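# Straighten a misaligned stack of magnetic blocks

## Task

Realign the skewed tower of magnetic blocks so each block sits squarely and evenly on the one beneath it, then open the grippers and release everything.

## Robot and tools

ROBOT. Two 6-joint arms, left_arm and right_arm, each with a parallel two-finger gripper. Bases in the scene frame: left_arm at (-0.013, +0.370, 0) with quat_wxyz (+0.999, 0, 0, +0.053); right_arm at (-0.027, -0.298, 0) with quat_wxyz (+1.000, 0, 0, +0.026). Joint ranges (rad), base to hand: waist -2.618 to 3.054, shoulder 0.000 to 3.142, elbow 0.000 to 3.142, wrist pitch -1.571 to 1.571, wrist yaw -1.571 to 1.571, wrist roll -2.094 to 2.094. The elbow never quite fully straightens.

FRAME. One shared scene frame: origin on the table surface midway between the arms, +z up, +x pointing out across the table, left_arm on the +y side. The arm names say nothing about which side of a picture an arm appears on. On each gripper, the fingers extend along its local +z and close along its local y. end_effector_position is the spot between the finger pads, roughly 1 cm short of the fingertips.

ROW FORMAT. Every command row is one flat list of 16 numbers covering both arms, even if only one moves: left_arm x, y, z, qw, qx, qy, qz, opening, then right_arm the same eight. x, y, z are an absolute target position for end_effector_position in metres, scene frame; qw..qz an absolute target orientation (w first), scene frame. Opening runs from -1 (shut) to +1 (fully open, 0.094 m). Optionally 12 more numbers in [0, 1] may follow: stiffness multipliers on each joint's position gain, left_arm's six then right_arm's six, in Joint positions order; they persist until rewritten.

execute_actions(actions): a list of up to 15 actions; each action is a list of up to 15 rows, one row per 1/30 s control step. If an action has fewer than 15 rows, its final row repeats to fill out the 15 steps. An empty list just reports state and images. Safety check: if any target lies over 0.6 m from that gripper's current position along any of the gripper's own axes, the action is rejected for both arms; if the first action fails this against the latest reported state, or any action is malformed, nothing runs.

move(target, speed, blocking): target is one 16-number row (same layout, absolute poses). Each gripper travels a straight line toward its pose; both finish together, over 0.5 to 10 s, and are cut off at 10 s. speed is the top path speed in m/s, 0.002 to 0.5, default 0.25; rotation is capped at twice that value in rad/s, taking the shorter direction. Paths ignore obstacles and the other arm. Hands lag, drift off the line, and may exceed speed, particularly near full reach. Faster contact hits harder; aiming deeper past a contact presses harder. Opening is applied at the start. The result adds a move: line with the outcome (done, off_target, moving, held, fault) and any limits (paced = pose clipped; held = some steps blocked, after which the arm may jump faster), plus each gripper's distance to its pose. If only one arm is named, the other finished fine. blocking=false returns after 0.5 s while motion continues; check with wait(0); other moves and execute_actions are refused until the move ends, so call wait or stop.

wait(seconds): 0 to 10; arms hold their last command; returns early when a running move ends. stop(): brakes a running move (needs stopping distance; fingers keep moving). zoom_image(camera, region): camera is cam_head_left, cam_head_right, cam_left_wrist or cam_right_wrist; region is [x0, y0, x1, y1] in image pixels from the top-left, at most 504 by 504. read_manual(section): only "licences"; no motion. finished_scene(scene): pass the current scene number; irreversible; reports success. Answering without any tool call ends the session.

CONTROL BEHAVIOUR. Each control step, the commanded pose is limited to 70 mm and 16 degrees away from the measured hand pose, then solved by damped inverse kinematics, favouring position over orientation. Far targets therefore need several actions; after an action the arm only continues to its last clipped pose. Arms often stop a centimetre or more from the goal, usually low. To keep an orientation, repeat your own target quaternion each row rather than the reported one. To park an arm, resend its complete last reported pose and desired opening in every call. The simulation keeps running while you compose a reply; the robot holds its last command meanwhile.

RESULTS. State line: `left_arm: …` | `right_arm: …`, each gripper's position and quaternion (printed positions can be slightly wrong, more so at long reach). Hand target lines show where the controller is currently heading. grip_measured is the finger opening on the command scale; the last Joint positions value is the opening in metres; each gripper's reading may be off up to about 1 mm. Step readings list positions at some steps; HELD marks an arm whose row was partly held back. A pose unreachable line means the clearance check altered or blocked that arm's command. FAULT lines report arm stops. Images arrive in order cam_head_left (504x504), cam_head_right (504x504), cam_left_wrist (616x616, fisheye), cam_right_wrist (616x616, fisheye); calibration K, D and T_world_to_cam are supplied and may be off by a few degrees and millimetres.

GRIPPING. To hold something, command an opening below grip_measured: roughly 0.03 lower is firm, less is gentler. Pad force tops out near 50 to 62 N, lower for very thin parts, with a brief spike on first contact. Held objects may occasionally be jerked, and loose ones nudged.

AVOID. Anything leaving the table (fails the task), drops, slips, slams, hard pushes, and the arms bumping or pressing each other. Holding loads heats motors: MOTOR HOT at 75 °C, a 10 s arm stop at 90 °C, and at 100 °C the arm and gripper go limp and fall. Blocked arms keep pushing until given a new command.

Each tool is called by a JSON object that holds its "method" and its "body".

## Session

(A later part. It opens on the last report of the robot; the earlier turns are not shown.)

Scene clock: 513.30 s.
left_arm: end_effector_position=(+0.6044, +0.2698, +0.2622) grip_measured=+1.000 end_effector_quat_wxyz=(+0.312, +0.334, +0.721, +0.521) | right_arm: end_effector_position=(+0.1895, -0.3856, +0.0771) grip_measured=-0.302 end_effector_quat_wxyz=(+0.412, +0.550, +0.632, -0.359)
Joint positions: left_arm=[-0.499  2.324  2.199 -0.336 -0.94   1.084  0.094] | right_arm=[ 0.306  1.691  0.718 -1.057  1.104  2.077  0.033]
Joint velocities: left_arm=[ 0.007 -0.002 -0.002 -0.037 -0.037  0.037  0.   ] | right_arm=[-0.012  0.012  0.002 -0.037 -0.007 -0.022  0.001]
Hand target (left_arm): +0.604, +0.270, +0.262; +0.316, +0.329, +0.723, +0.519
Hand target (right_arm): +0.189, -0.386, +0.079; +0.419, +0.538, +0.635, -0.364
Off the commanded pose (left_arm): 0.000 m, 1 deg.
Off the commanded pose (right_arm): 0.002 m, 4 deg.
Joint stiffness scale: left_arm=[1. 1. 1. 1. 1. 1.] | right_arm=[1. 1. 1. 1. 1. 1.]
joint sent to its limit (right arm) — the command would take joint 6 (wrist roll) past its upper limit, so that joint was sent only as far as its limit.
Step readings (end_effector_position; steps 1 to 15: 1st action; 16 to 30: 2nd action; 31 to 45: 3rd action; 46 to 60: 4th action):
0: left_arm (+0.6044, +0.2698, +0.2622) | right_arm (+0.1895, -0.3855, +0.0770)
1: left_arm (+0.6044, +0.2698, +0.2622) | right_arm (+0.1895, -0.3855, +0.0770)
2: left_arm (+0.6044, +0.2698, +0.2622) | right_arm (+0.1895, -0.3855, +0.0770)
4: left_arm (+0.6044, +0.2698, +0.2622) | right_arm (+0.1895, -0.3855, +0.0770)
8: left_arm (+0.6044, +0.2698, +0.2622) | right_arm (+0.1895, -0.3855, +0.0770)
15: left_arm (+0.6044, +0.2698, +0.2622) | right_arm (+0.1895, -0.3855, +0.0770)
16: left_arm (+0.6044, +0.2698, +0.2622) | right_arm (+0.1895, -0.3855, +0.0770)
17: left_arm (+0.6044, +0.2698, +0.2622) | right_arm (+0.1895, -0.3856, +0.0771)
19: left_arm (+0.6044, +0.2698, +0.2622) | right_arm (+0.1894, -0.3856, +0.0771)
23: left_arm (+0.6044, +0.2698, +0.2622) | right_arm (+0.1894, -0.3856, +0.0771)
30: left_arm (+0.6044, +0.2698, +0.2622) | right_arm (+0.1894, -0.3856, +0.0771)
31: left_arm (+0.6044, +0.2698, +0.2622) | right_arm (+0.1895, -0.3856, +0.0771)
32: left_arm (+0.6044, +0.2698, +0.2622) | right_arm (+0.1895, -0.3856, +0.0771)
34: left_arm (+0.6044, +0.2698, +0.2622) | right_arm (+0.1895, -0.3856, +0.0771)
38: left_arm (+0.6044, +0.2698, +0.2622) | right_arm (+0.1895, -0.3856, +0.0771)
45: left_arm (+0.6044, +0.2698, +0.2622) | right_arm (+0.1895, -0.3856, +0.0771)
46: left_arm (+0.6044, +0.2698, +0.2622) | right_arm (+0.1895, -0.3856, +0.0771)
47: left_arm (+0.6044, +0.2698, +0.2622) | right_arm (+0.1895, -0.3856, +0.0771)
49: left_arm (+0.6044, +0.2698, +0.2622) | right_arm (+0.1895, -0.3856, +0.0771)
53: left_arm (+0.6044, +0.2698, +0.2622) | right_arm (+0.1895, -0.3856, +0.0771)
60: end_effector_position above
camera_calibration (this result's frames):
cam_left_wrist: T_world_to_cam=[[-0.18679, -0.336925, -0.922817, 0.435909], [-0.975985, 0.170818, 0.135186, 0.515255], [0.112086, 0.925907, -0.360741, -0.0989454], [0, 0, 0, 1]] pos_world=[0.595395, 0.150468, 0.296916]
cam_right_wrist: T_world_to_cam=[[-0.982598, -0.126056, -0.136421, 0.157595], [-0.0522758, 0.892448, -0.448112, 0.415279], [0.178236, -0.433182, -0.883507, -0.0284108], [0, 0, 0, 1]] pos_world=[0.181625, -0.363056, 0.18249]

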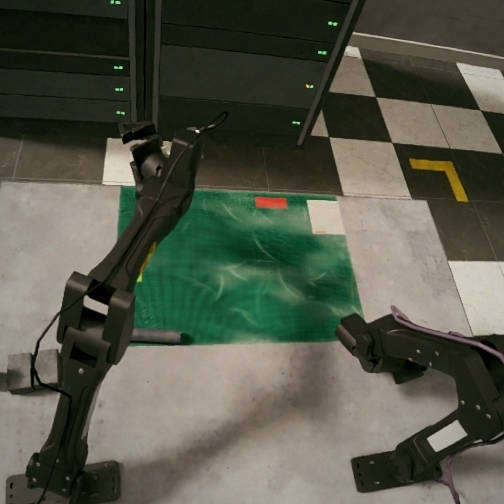

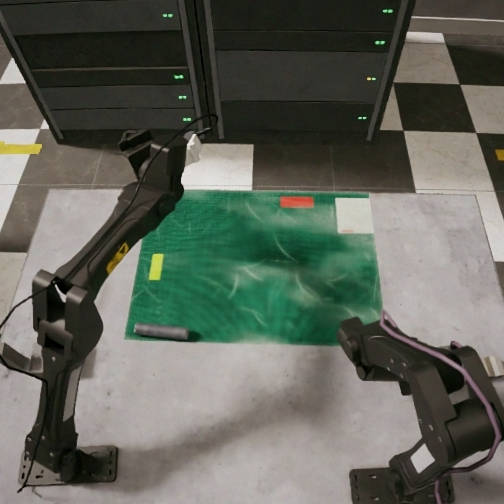

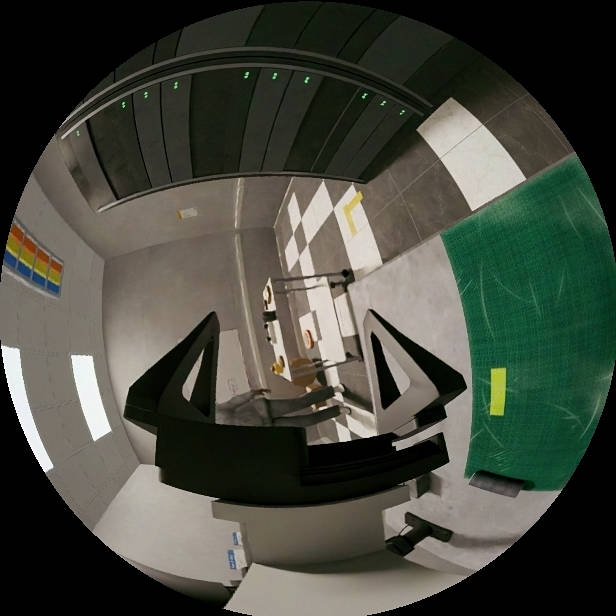

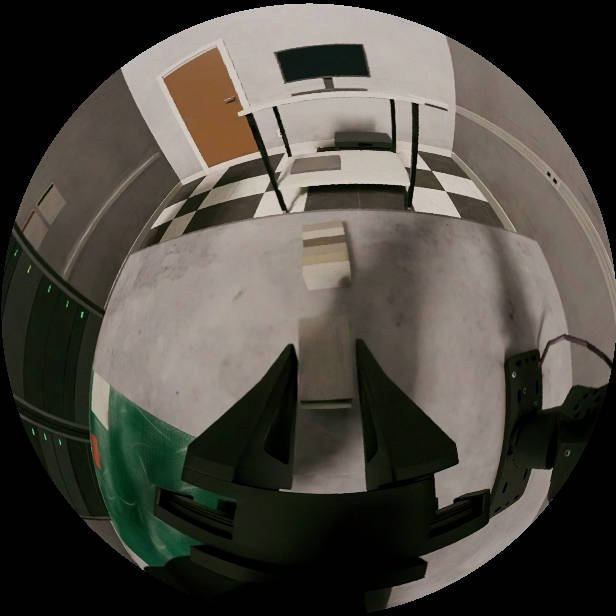

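{"method": "move", "body": {"target": [0.6044,0.2698,0.2622,0.316,0.329,0.723,0.519,1.0, 0.187,-0.355,0.115, 0.4280,0.5455,0.6112,-0.3820, 0.3], "speed": 0.06}}

{"method": "zoom_image", "body": {"camera": "cam_right_wrist", "region": [220, 220, 420, 420]}}

Scene clock: 516.87 s.
left_arm: end_effector_position=(+0.6044, +0.2698, +0.2622) grip_measured=+1.000 end_effector_quat_wxyz=(+0.312, +0.334, +0.721, +0.521) | right_arm: end_effector_position=(+0.1818, -0.3601, +0.1044) grip_measured=+0.297 end_effector_quat_wxyz=(+0.384, +0.522, +0.676, -0.350)
Joint positions: left_arm=[-0.499  2.324  2.199 -0.336 -0.94   1.084  0.094] | right_arm=[ 0.419  1.594  0.789 -1.28   1.014  2.077  0.061]
Joint velocities: left_arm=[-0.012  0.007 -0.012 -0.051  0.022 -0.037  0.   ] | right_arm=[-0.012 -0.002  0.002  0.007 -0.037 -0.007 -0.001]
Hand target (left_arm): +0.604, +0.270, +0.262; +0.316, +0.329, +0.723, +0.519
Hand target (right_arm): +0.188, -0.356, +0.114; +0.396, +0.523, +0.675, -0.338
Off the commanded pose (left_arm): 0.000 m, 1 deg.
Off the commanded pose (right_arm): 0.013 m, 10 deg.
Joint stiffness scale: left_arm=[1. 1. 1. 1. 1. 1.] | right_arm=[1. 1. 1. 1. 1. 1.]
joint sent to its limit (right arm) — the command would take joint 6 (wrist roll) past its upper limit, so that joint was sent only as far as its limit.
move: off_target (right_arm)
camera_calibration (this result's frames):
cam_left_wrist: T_world_to_cam=[[-0.187015, -0.336625, -0.922881, 0.435981], [-0.97594, 0.170874, 0.13544, 0.515146], [0.112104, 0.926005, -0.360482, -0.0990507], [0, 0, 0, 1]] pos_world=[0.595391, 0.150459, 0.296881]
cam_right_wrist: T_world_to_cam=[[-0.979736, -0.19005, -0.0632315, 0.125741], [-0.15043, 0.906636, -0.394186, 0.421695], [0.132243, -0.376686, -0.916853, 0.040264], [0, 0, 0, 1]] pos_world=[0.181304, -0.343259, 0.211093]

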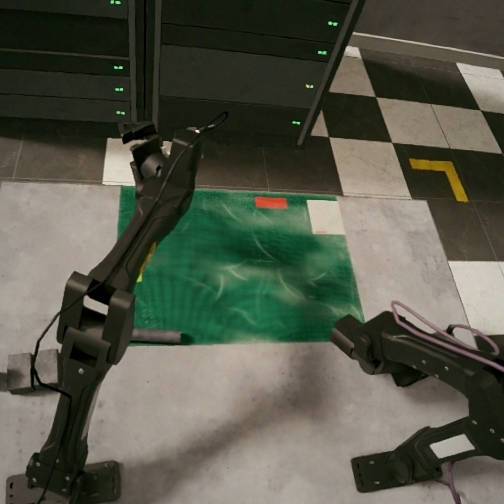

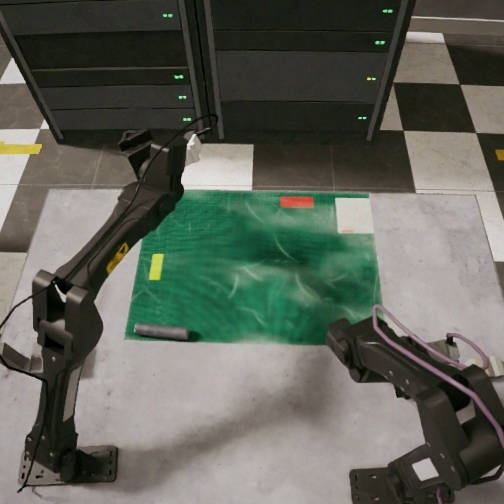

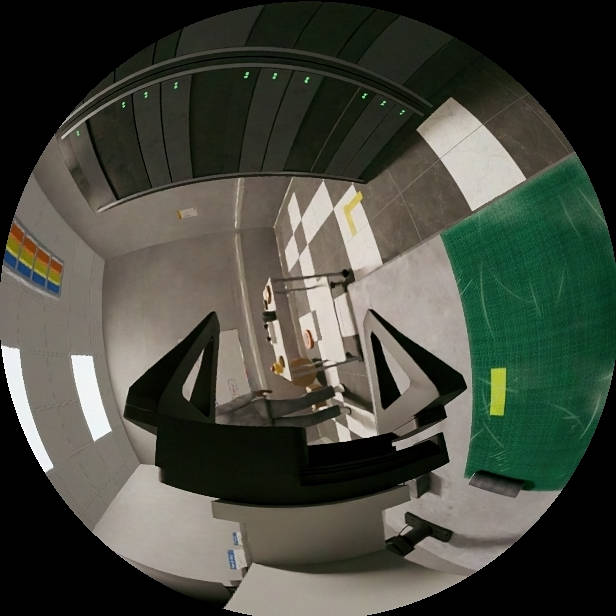

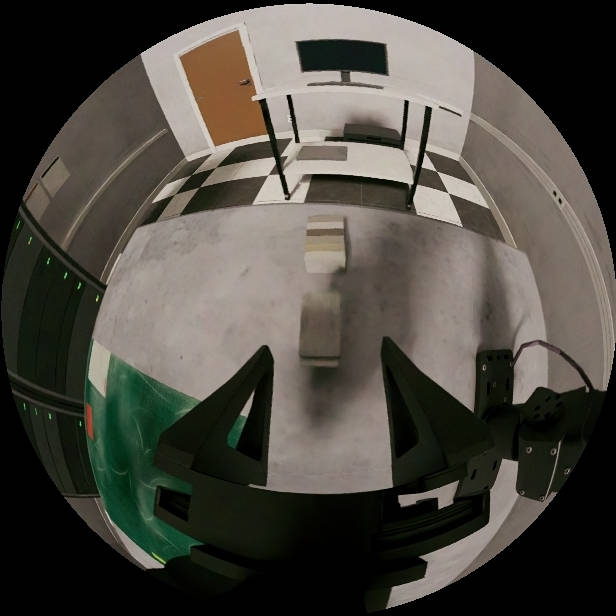

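Region (220, 220, 420, 420) of cam_right_wrist's 616x616 image, scaled by 2.520, with more detail than that image has.

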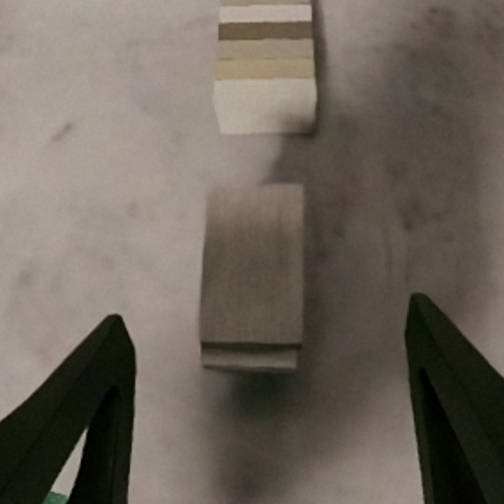

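{"method": "move", "body": {"target": [0.6044,0.2698,0.2622,0.316,0.329,0.723,0.519,1.0, 0.195,-0.385,0.16, 0,-0.0567,0.9984,0, 0.5], "speed": 0.15}}

{"method": "zoom_image", "body": {"camera": "cam_right_wrist", "region": [230, 190, 430, 360]}}

Scene clock: 527.10 s.
left_arm: end_effector_position=(+0.6044, +0.2698, +0.2622) grip_measured=+1.000 end_effector_quat_wxyz=(+0.312, +0.334, +0.721, +0.521) | right_arm: end_effector_position=(+0.1865, -0.3791, +0.1478) grip_measured=+0.498 end_effector_quat_wxyz=(-0.013, -0.059, +0.998, +0.010)
Joint positions: left_arm=[-0.499  2.324  2.199 -0.336 -0.94   1.085  0.094] | right_arm=[-0.426  1.438  1.26  -1.425 -0.008 -0.493  0.07 ]
Joint velocities: left_arm=[-0.002 -0.007  0.007 -0.007 -0.022 -0.037  0.   ] | right_arm=[-0.007 -0.022 -0.017 -0.037  0.037 -0.037  0.001]
Hand target (left_arm): +0.604, +0.270, +0.262; +0.316, +0.329, +0.723, +0.519
Hand target (right_arm): +0.192, -0.381, +0.155; +0.002, -0.057, +0.998, +0.013
Off the commanded pose (left_arm): 0.000 m, 1 deg.
Off the commanded pose (right_arm): 0.016 m, 2 deg.
Joint stiffness scale: left_arm=[1. 1. 1. 1. 1. 1.] | right_arm=[1. 1. 1. 1. 1. 1.]
move: off_target (right_arm)
camera_calibration (this result's frames):
cam_left_wrist: T_world_to_cam=[[-0.18724, -0.336326, -0.922944, 0.436053], [-0.975894, 0.170931, 0.135694, 0.515037], [0.112122, 0.926104, -0.360223, -0.0991561], [0, 0, 0, 1]] pos_world=[0.595386, 0.150449, 0.296847]
cam_right_wrist: T_world_to_cam=[[-0.0122631, -0.997844, -0.0644727, -0.356966], [-0.755392, -0.0330013, 0.654441, 0.0583634], [-0.655158, 0.0567276, -0.753359, 0.359295], [0, 0, 0, 1]] pos_world=[0.275105, -0.374652, 0.209468]

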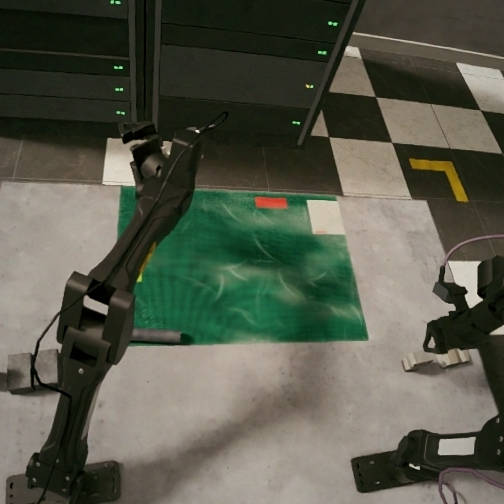

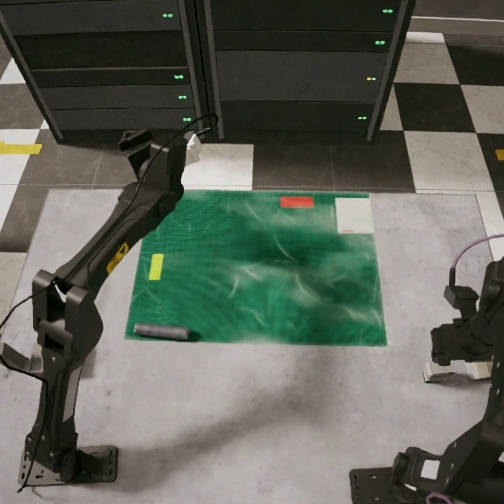

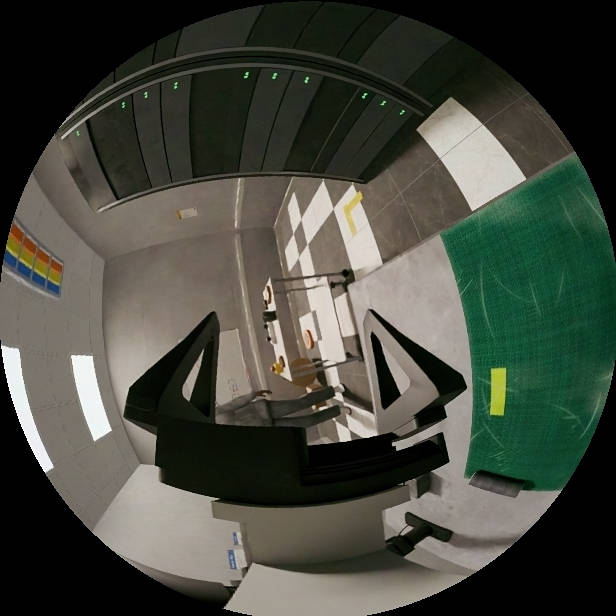

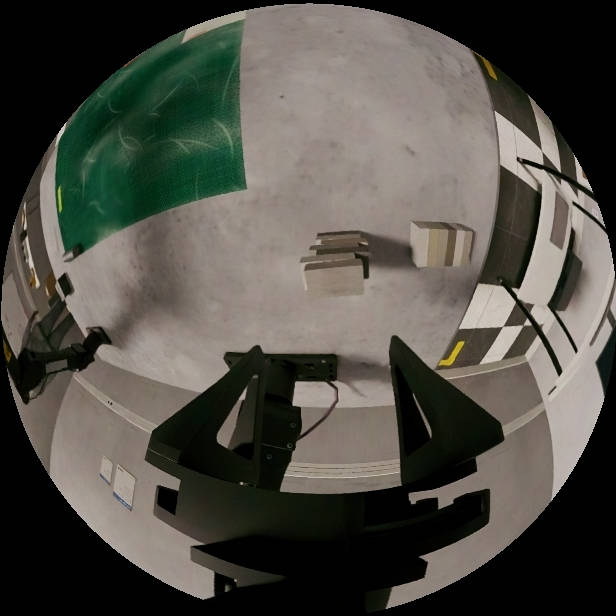

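Region (230, 190, 430, 360) of cam_right_wrist's 616x616 image, scaled by 2.520, with more detail than that image has; it fills the top 428 rows of this view, and the rest is white.

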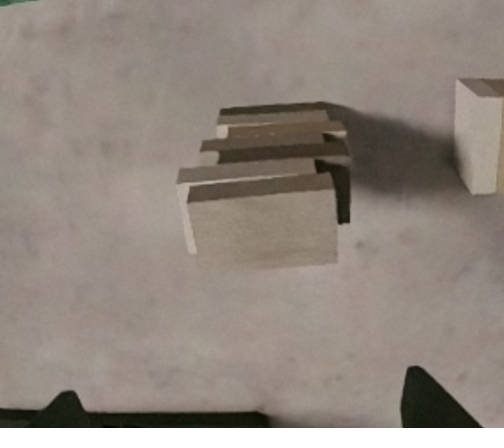

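The top block is lying flat again. Both earlier y-squeezes stalled at 52–54 mm. That matches block length (≈41.5 mm) plus thickness (≈12 mm), so the fingers were probably clamping the upright block against its neighbour rather than failing to slide the layers. With that block gone I'll try the y-squeeze again: fingers wider open on the way down, and closing in small steps.

{"method": "move", "body": {"target": [0.6044,0.2698,0.2622,0.316,0.329,0.723,0.519,1.0, 0.1875,-0.397,0.105, 0,-0.0567,0.9984,0, 0.7], "speed": 0.08}}

Scene clock: 576.13 s.
left_arm: end_effector_position=(+0.6044, +0.2698, +0.2622) grip_measured=+1.000 end_effector_quat_wxyz=(+0.312, +0.335, +0.721, +0.521) | right_arm: end_effector_position=(+0.1854, -0.3921, +0.1059) grip_measured=+0.698 end_effector_quat_wxyz=(-0.005, -0.059, +0.998, +0.005)
Joint positions: left_arm=[-0.499  2.324  2.199 -0.336 -0.94   1.085  0.094] | right_arm=[-0.477  1.438  1.094 -1.24  -0.004 -0.543  0.08 ]
Joint velocities: left_arm=[ 0.007 -0.012  0.017  0.022 -0.022 -0.051  0.   ] | right_arm=[ 0.002 -0.002 -0.022  0.022  0.007 -0.022 -0.   ]
Hand target (left_arm): +0.604, +0.270, +0.262; +0.316, +0.329, +0.723, +0.519
Hand target (right_arm): +0.187, -0.396, +0.105; -0.000, -0.056, +0.998, +0.001
Off the commanded pose (left_arm): 0.000 m, 1 deg.
Off the commanded pose (right_arm): 0.005 m, 1 deg.
Joint stiffness scale: left_arm=[1. 1. 1. 1. 1. 1.] | right_arm=[1. 1. 1. 1. 1. 1.]
move: done
camera_calibration (this result's frames):
cam_left_wrist: T_world_to_cam=[[-0.187464, -0.336026, -0.923008, 0.436124], [-0.975849, 0.170987, 0.135948, 0.514928], [0.11214, 0.926202, -0.359965, -0.0992615], [0, 0, 0, 1]] pos_world=[0.595381, 0.150439, 0.296812]
cam_right_wrist: T_world_to_cam=[[-0.0123372, -0.998466, -0.0539687, -0.373994], [-0.766113, -0.0252462, 0.642209, 0.0908214], [-0.642587, 0.0492692, -0.764627, 0.323642], [0, 0, 0, 1]] pos_world=[0.272934, -0.387073, 0.168955]

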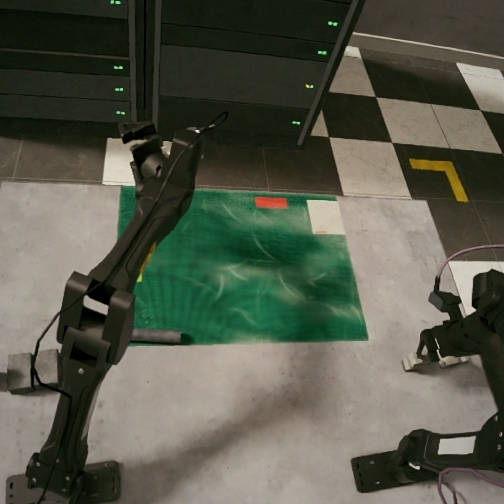

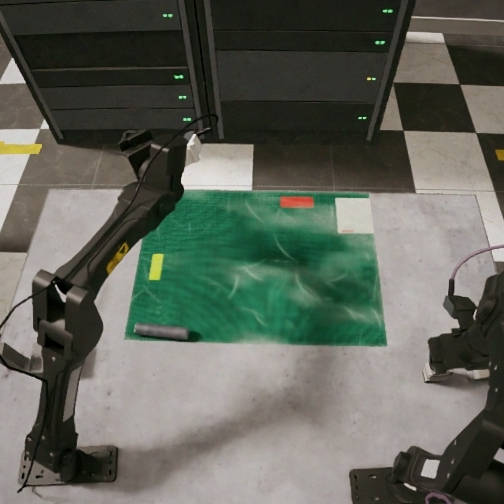

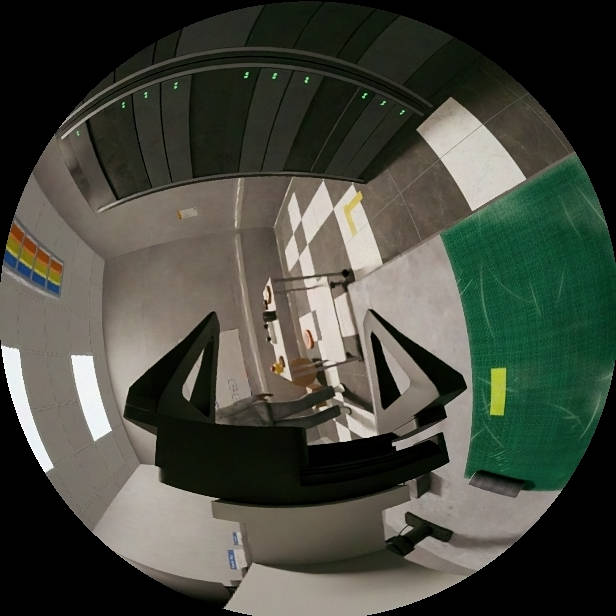

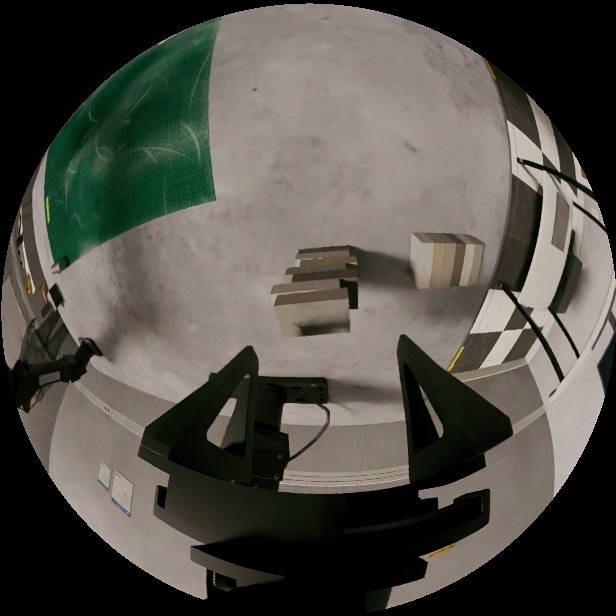

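{"method": "zoom_image", "body": {"camera": "cam_right_wrist", "region": [230, 220, 430, 380]}}

Region (230, 220, 430, 380) of cam_right_wrist's 616x616 image, scaled by 2.520, with more detail than that image has; it fills the top 403 rows of this view, and the rest is white.

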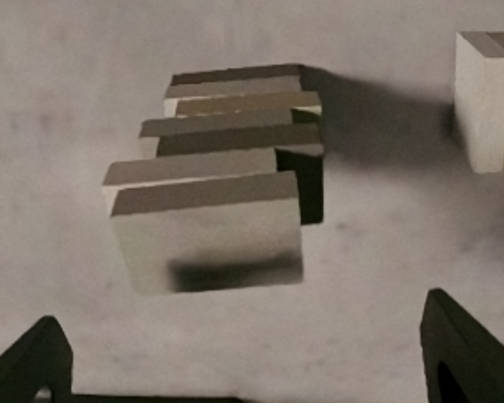

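{"method": "move", "body": {"target": [0.6044,0.2698,0.2622,0.316,0.329,0.723,0.519,1.0, 0.1875,-0.397,0.018, 0,-0.0567,0.9984,0, 0.7], "speed": 0.05}}

Scene clock: 587.90 s.
left_arm: end_effector_position=(+0.6044, +0.2698, +0.2622) grip_measured=+1.000 end_effector_quat_wxyz=(+0.312, +0.335, +0.721, +0.521) | right_arm: end_effector_position=(+0.1853, -0.3921, +0.0199) grip_measured=+0.698 end_effector_quat_wxyz=(-0.003, -0.060, +0.998, +0.004)
Joint positions: left_arm=[-0.499  2.324  2.199 -0.336 -0.94   1.085  0.094] | right_arm=[-0.477  1.533  0.823 -0.871 -0.004 -0.544  0.08 ]
Joint velocities: left_arm=[-0.017  0.002 -0.017 -0.051  0.007  0.022  0.   ] | right_arm=[-0.002  0.002 -0.012  0.022 -0.007 -0.037  0.001]
Hand target (left_arm): +0.604, +0.270, +0.262; +0.316, +0.329, +0.723, +0.519
Hand target (right_arm): +0.186, -0.396, +0.018; -0.000, -0.057, +0.998, +0.000
Off the commanded pose (left_arm): 0.000 m, 1 deg.
Off the commanded pose (right_arm): 0.006 m, 1 deg.
Joint stiffness scale: left_arm=[1. 1. 1. 1. 1. 1.] | right_arm=[1. 1. 1. 1. 1. 1.]
move: done
camera_calibration (this result's frames):
cam_left_wrist: T_world_to_cam=[[-0.187464, -0.336026, -0.923008, 0.436124], [-0.975849, 0.170987, 0.135948, 0.514928], [0.11214, 0.926202, -0.359965, -0.0992615], [0, 0, 0, 1]] pos_world=[0.595381, 0.150439, 0.296812]
cam_right_wrist: T_world_to_cam=[[-0.0110274, -0.998555, -0.0526033, -0.378932], [-0.768096, -0.0252239, 0.639838, 0.146451], [-0.64024, 0.0474601, -0.766707, 0.256786], [0, 0, 0, 1]] pos_world=[0.272714, -0.386877, 0.0832423]

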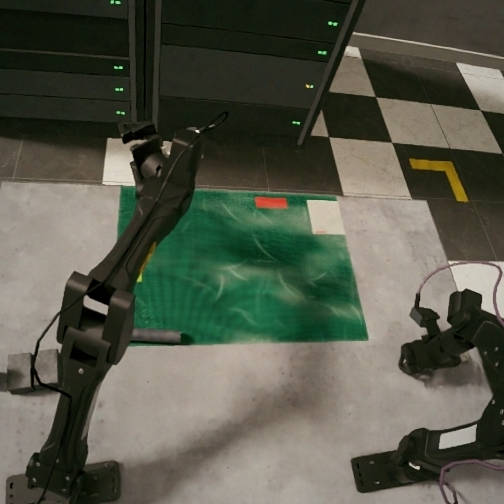

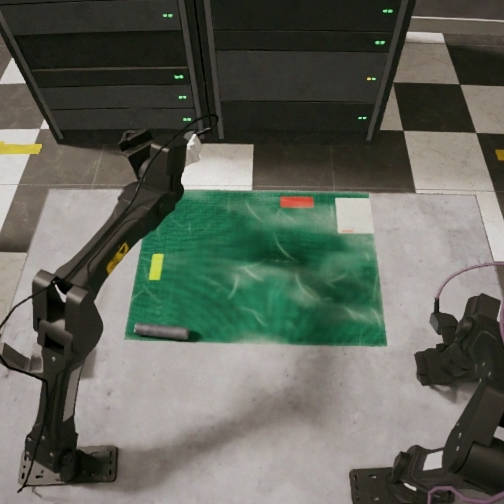

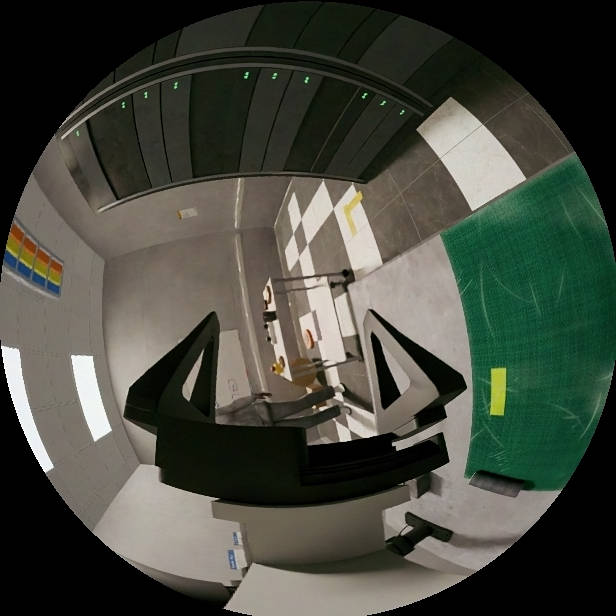

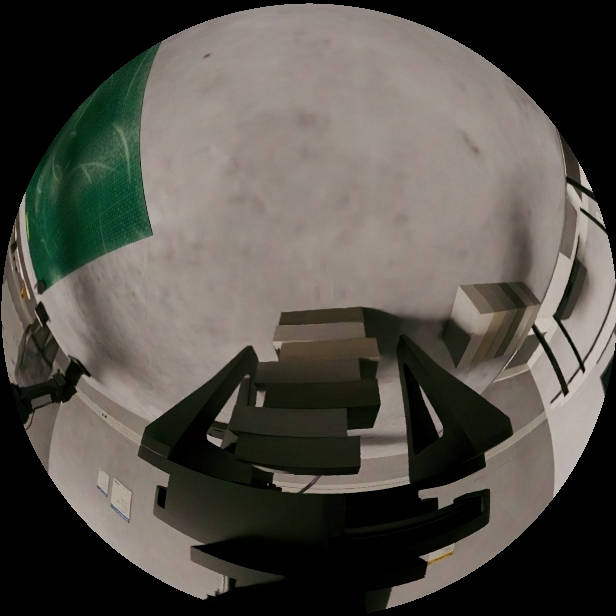

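{"method": "execute_actions", "body": {"actions": [[[0.6044,0.2698,0.2622,0.316,0.329,0.723,0.519,1.0, 0.1875,-0.397,0.018, 0,-0.0567,0.9984,0, 0.4]],[[0.6044,0.2698,0.2622,0.316,0.329,0.723,0.519,1.0, 0.1875,-0.397,0.018, 0,-0.0567,0.9984,0, 0.28]],[[0.6044,0.2698,0.2622,0.316,0.329,0.723,0.519,1.0, 0.1875,-0.397,0.018, 0,-0.0567,0.9984,0, 0.20]],[[0.6044,0.2698,0.2622,0.316,0.329,0.723,0.519,1.0, 0.1875,-0.397,0.018, 0,-0.0567,0.9984,0, 0.12]],[[0.6044,0.2698,0.2622,0.316,0.329,0.723,0.519,1.0, 0.1875,-0.397,0.018, 0,-0.0567,0.9984,0, 0.12]]]}}

Scene clock: 595.17 s.
left_arm: end_effector_position=(+0.6044, +0.2698, +0.2622) grip_measured=+1.000 end_effector_quat_wxyz=(+0.312, +0.335, +0.721, +0.521) | right_arm: end_effector_position=(+0.1859, -0.3918, +0.0199) grip_measured=+0.123 end_effector_quat_wxyz=(-0.002, -0.060, +0.998, +0.005)
Joint positions: left_arm=[-0.499  2.324  2.199 -0.336 -0.94   1.085  0.094] | right_arm=[-0.477  1.533  0.823 -0.869 -0.006 -0.545  0.053]
Joint velocities: left_arm=[-0.012 -0.002 -0.002 -0.007 -0.037  0.037  0.   ] | right_arm=[ 0.012 -0.002 -0.022 -0.022 -0.081  0.051  0.001]
Hand target (left_arm): +0.604, +0.270, +0.262; +0.316, +0.329, +0.723, +0.519
Hand target (right_arm): +0.187, -0.397, +0.018; -0.000, -0.057, +0.998, +0.000
Off the commanded pose (left_arm): 0.000 m, 1 deg.
Off the commanded pose (right_arm): 0.006 m, 1 deg.
Joint stiffness scale: left_arm=[1. 1. 1. 1. 1. 1.] | right_arm=[1. 1. 1. 1. 1. 1.]
Step readings (end_effector_position; steps 1 to 15: 1st action; 16 to 30: 2nd action; 31 to 45: 3rd action; 46 to 60: 4th action; 61 to 75: 5th action):
0: left_arm (+0.6044, +0.2698, +0.2622) | right_arm (+0.1856, -0.3922, +0.0199)
1: left_arm (+0.6044, +0.2698, +0.2622) | right_arm (+0.1857, -0.3922, +0.0199)
2: left_arm (+0.6044, +0.2698, +0.2622) | right_arm (+0.1857, -0.3922, +0.0199)
4: left_arm (+0.6044, +0.2698, +0.2622) | right_arm (+0.1858, -0.3922, +0.0199)
8: left_arm (+0.6044, +0.2698, +0.2622) | right_arm (+0.1858, -0.3922, +0.0199)
15: left_arm (+0.6044, +0.2698, +0.2622) | right_arm (+0.1858, -0.3922, +0.0199)
16: left_arm (+0.6044, +0.2698, +0.2622) | right_arm (+0.1858, -0.3922, +0.0199)
17: left_arm (+0.6044, +0.2698, +0.2622) | right_arm (+0.1858, -0.3922, +0.0199)
19: left_arm (+0.6044, +0.2698, +0.2622) | right_arm (+0.1858, -0.3922, +0.0199)
23: left_arm (+0.6044, +0.2698, +0.2622) | right_arm (+0.1858, -0.3922, +0.0199)
30: left_arm (+0.6044, +0.2698, +0.2622) | right_arm (+0.1858, -0.3922, +0.0199)
31: left_arm (+0.6044, +0.2698, +0.2622) | right_arm (+0.1858, -0.3922, +0.0199)
32: left_arm (+0.6044, +0.2698, +0.2622) | right_arm (+0.1858, -0.3921, +0.0199)
34: left_arm (+0.6044, +0.2698, +0.2622) | right_arm (+0.1859, -0.3921, +0.0199)
38: left_arm (+0.6044, +0.2698, +0.2622) | right_arm (+0.1859, -0.3920, +0.0199)
45: left_arm (+0.6044, +0.2698, +0.2622) | right_arm (+0.1859, -0.3920, +0.0199)
46: left_arm (+0.6044, +0.2698, +0.2622) | right_arm (+0.1859, -0.3918, +0.0199)
47: left_arm (+0.6044, +0.2698, +0.2622) | right_arm (+0.1859, -0.3918, +0.0199)
49: left_arm (+0.6044, +0.2698, +0.2622) | right_arm (+0.1859, -0.3918, +0.0199)
53: left_arm (+0.6044, +0.2698, +0.2622) | right_arm (+0.1859, -0.3918, +0.0199)
60: left_arm (+0.6044, +0.2698, +0.2622) | right_arm (+0.1859, -0.3918, +0.0199)
61: left_arm (+0.6044, +0.2698, +0.2622) | right_arm (+0.1859, -0.3918, +0.0199)
62: left_arm (+0.6044, +0.2698, +0.2622) | right_arm (+0.1859, -0.3918, +0.0199)
64: left_arm (+0.6044, +0.2698, +0.2622) | right_arm (+0.1859, -0.3918, +0.0199)
68: left_arm (+0.6044, +0.2698, +0.2622) | right_arm (+0.1859, -0.3918, +0.0199)
75: end_effector_position above
camera_calibration (this result's frames):
cam_left_wrist: T_world_to_cam=[[-0.187464, -0.336026, -0.923008, 0.436124], [-0.975849, 0.170987, 0.135948, 0.514928], [0.11214, 0.926202, -0.359965, -0.0992615], [0, 0, 0, 1]] pos_world=[0.595381, 0.150439, 0.296812]
cam_right_wrist: T_world_to_cam=[[-0.00977414, -0.998469, -0.054438, -0.378812], [-0.769663, -0.0272432, 0.637869, 0.146414], [-0.638375, 0.0481336, -0.768219, 0.257066], [0, 0, 0, 1]] pos_world=[0.273092, -0.386617, 0.0834686]

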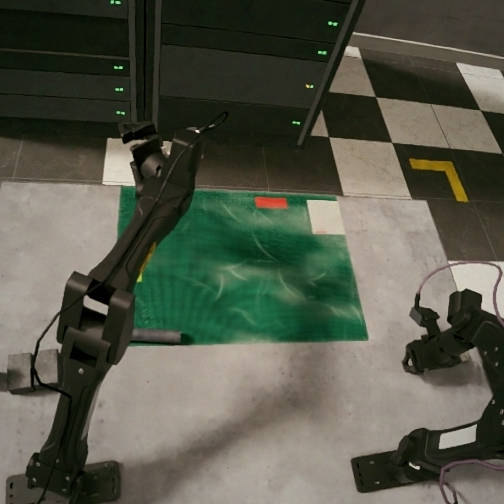

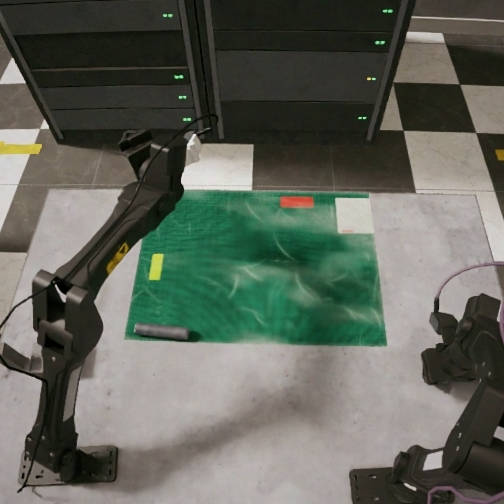

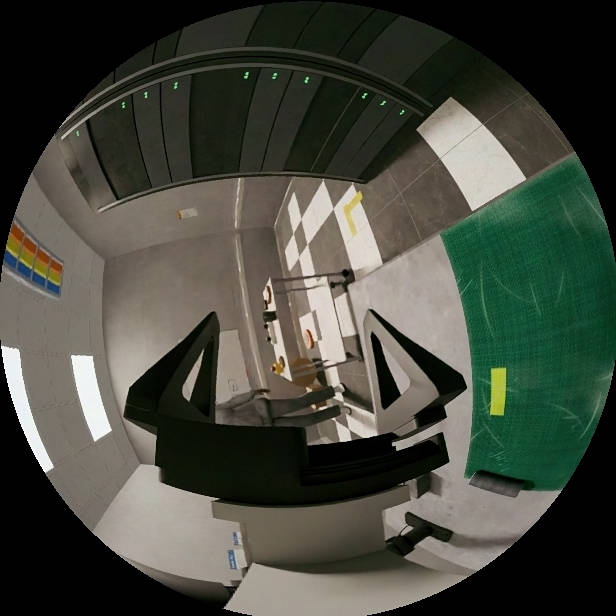

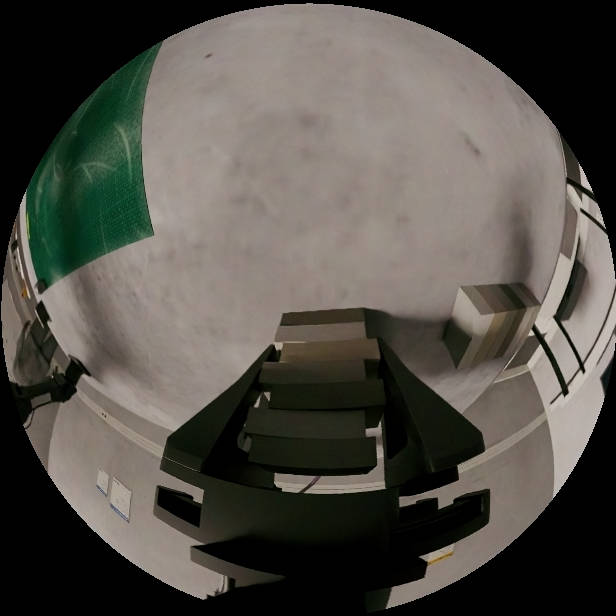

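The fingers are tracking the command and the upper layers are sliding into line, so the y-squeeze works now. I'll keep closing in small steps.

{"method": "execute_actions", "body": {"actions": [[[0.6044,0.2698,0.2622,0.316,0.329,0.723,0.519,1.0, 0.1875,-0.397,0.018, 0,-0.0567,0.9984,0, 0.05]],[[0.6044,0.2698,0.2622,0.316,0.329,0.723,0.519,1.0, 0.1875,-0.397,0.018, 0,-0.0567,0.9984,0, -0.02]],[[0.6044,0.2698,0.2622,0.316,0.329,0.723,0.519,1.0, 0.1875,-0.397,0.018, 0,-0.0567,0.9984,0, -0.08]],[[0.6044,0.2698,0.2622,0.316,0.329,0.723,0.519,1.0, 0.1875,-0.397,0.018, 0,-0.0567,0.9984,0, -0.16]],[[0.6044,0.2698,0.2622,0.316,0.329,0.723,0.519,1.0, 0.1875,-0.397,0.018, 0,-0.0567,0.9984,0, -0.16]]]}}

Scene clock: 603.17 s.
left_arm: end_effector_position=(+0.6044, +0.2698, +0.2622) grip_measured=+1.000 end_effector_quat_wxyz=(+0.312, +0.335, +0.721, +0.521) | right_arm: end_effector_position=(+0.1854, -0.3908, +0.0197) grip_measured=-0.092 end_effector_quat_wxyz=(-0.003, -0.060, +0.998, +0.007)
Joint positions: left_arm=[-0.499  2.324  2.199 -0.336 -0.94   1.085  0.094] | right_arm=[-0.477  1.534  0.823 -0.872 -0.01  -0.545  0.043]
Joint velocities: left_arm=[-0.007  0.002  0.002 -0.037 -0.007 -0.037  0.   ] | right_arm=[-0.012  0.017 -0.012 -0.007  0.007  0.066  0.001]
Hand target (left_arm): +0.604, +0.270, +0.262; +0.316, +0.329, +0.723, +0.519
Hand target (right_arm): +0.187, -0.397, +0.018; -0.000, -0.057, +0.998, +0.000
Off the commanded pose (left_arm): 0.000 m, 1 deg.
Off the commanded pose (right_arm): 0.007 m, 1 deg.
Joint stiffness scale: left_arm=[1. 1. 1. 1. 1. 1.] | right_arm=[1. 1. 1. 1. 1. 1.]
Step readings (end_effector_position; steps 1 to 15: 1st action; 16 to 30: 2nd action; 31 to 45: 3rd action; 46 to 60: 4th action; 61 to 75: 5th action):
0: left_arm (+0.6044, +0.2698, +0.2622) | right_arm (+0.1859, -0.3918, +0.0199)
1: left_arm (+0.6044, +0.2698, +0.2622) | right_arm (+0.1859, -0.3916, +0.0199)
2: left_arm (+0.6044, +0.2698, +0.2622) | right_arm (+0.1859, -0.3916, +0.0199)
4: left_arm (+0.6044, +0.2698, +0.2622) | right_arm (+0.1858, -0.3917, +0.0199)
8: left_arm (+0.6044, +0.2698, +0.2622) | right_arm (+0.1858, -0.3917, +0.0199)
15: left_arm (+0.6044, +0.2698, +0.2622) | right_arm (+0.1858, -0.3917, +0.0199)
16: left_arm (+0.6044, +0.2698, +0.2622) | right_arm (+0.1858, -0.3918, +0.0198)
17: left_arm (+0.6044, +0.2698, +0.2622) | right_arm (+0.1857, -0.3915, +0.0197)
19: left_arm (+0.6044, +0.2698, +0.2622) | right_arm (+0.1857, -0.3913, +0.0197)
23: left_arm (+0.6044, +0.2698, +0.2622) | right_arm (+0.1857, -0.3913, +0.0197)
30: left_arm (+0.6044, +0.2698, +0.2622) | right_arm (+0.1857, -0.3913, +0.0197)
31: left_arm (+0.6044, +0.2698, +0.2622) | right_arm (+0.1856, -0.3911, +0.0197)
32: left_arm (+0.6044, +0.2698, +0.2622) | right_arm (+0.1854, -0.3909, +0.0197)
34: left_arm (+0.6044, +0.2698, +0.2622) | right_arm (+0.1854, -0.3908, +0.0197)
38: left_arm (+0.6044, +0.2698, +0.2622) | right_arm (+0.1854, -0.3908, +0.0197)
45: left_arm (+0.6044, +0.2698, +0.2622) | right_arm (+0.1854, -0.3908, +0.0197)
46: left_arm (+0.6044, +0.2698, +0.2622) | right_arm (+0.1854, -0.3908, +0.0197)
47: left_arm (+0.6044, +0.2698, +0.2622) | right_arm (+0.1854, -0.3908, +0.0197)
49: left_arm (+0.6044, +0.2698, +0.2622) | right_arm (+0.1854, -0.3908, +0.0197)
53: left_arm (+0.6044, +0.2698, +0.2622) | right_arm (+0.1854, -0.3908, +0.0197)
60: left_arm (+0.6044, +0.2698, +0.2622) | right_arm (+0.1854, -0.3908, +0.0197)
61: left_arm (+0.6044, +0.2698, +0.2622) | right_arm (+0.1854, -0.3908, +0.0197)
62: left_arm (+0.6044, +0.2698, +0.2622) | right_arm (+0.1854, -0.3908, +0.0197)
64: left_arm (+0.6044, +0.2698, +0.2622) | right_arm (+0.1854, -0.3908, +0.0197)
68: left_arm (+0.6044, +0.2698, +0.2622) | right_arm (+0.1854, -0.3908, +0.0197)
75: end_effector_position above
camera_calibration (this result's frames):
cam_left_wrist: T_world_to_cam=[[-0.187464, -0.336026, -0.923008, 0.436124], [-0.975849, 0.170987, 0.135948, 0.514928], [0.11214, 0.926202, -0.359965, -0.0992615], [0, 0, 0, 1]] pos_world=[0.595381, 0.150439, 0.296812]
cam_right_wrist: T_world_to_cam=[[-0.00953907, -0.998185, -0.0594606, -0.377697], [-0.76844, -0.0307318, 0.639184, 0.144549], [-0.639851, 0.0517891, -0.766752, 0.258273], [0, 0, 0, 1]] pos_world=[0.272731, -0.385945, 0.0831797]

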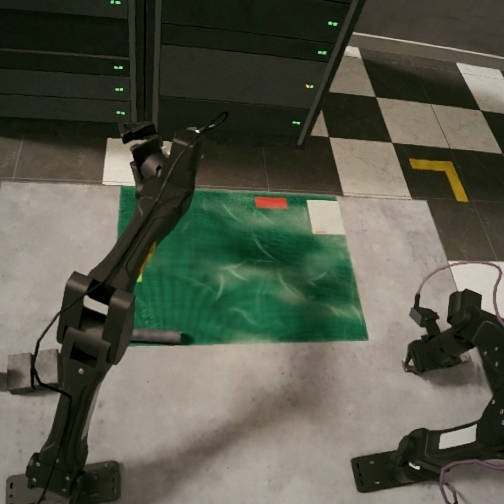

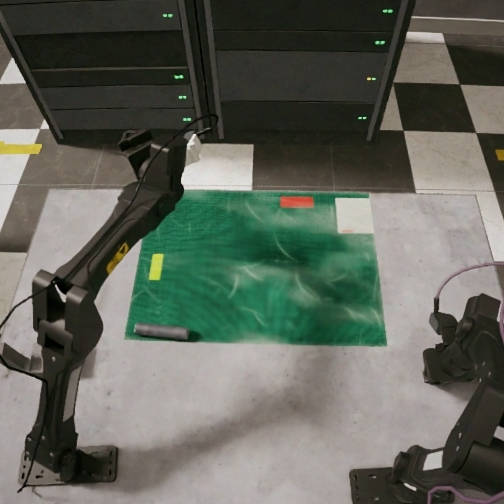

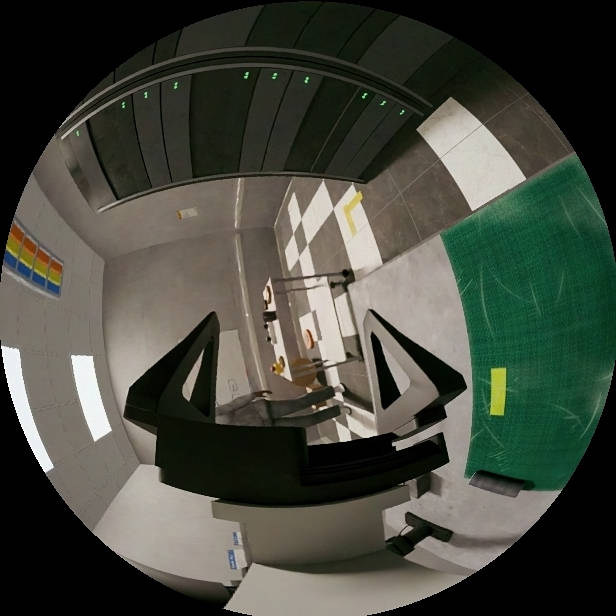

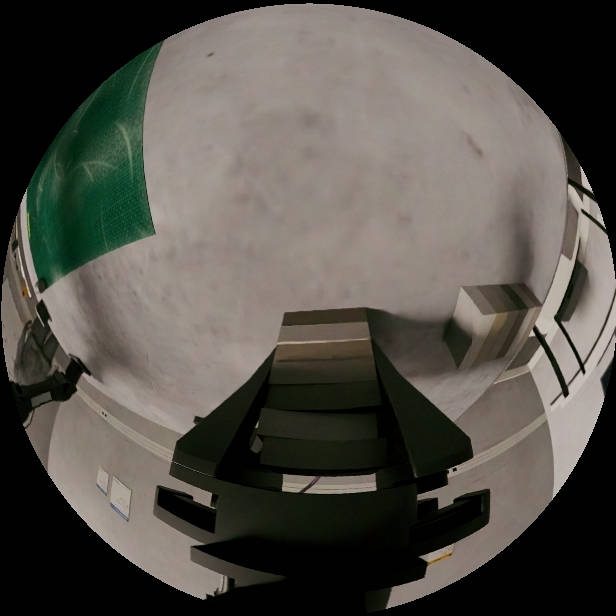

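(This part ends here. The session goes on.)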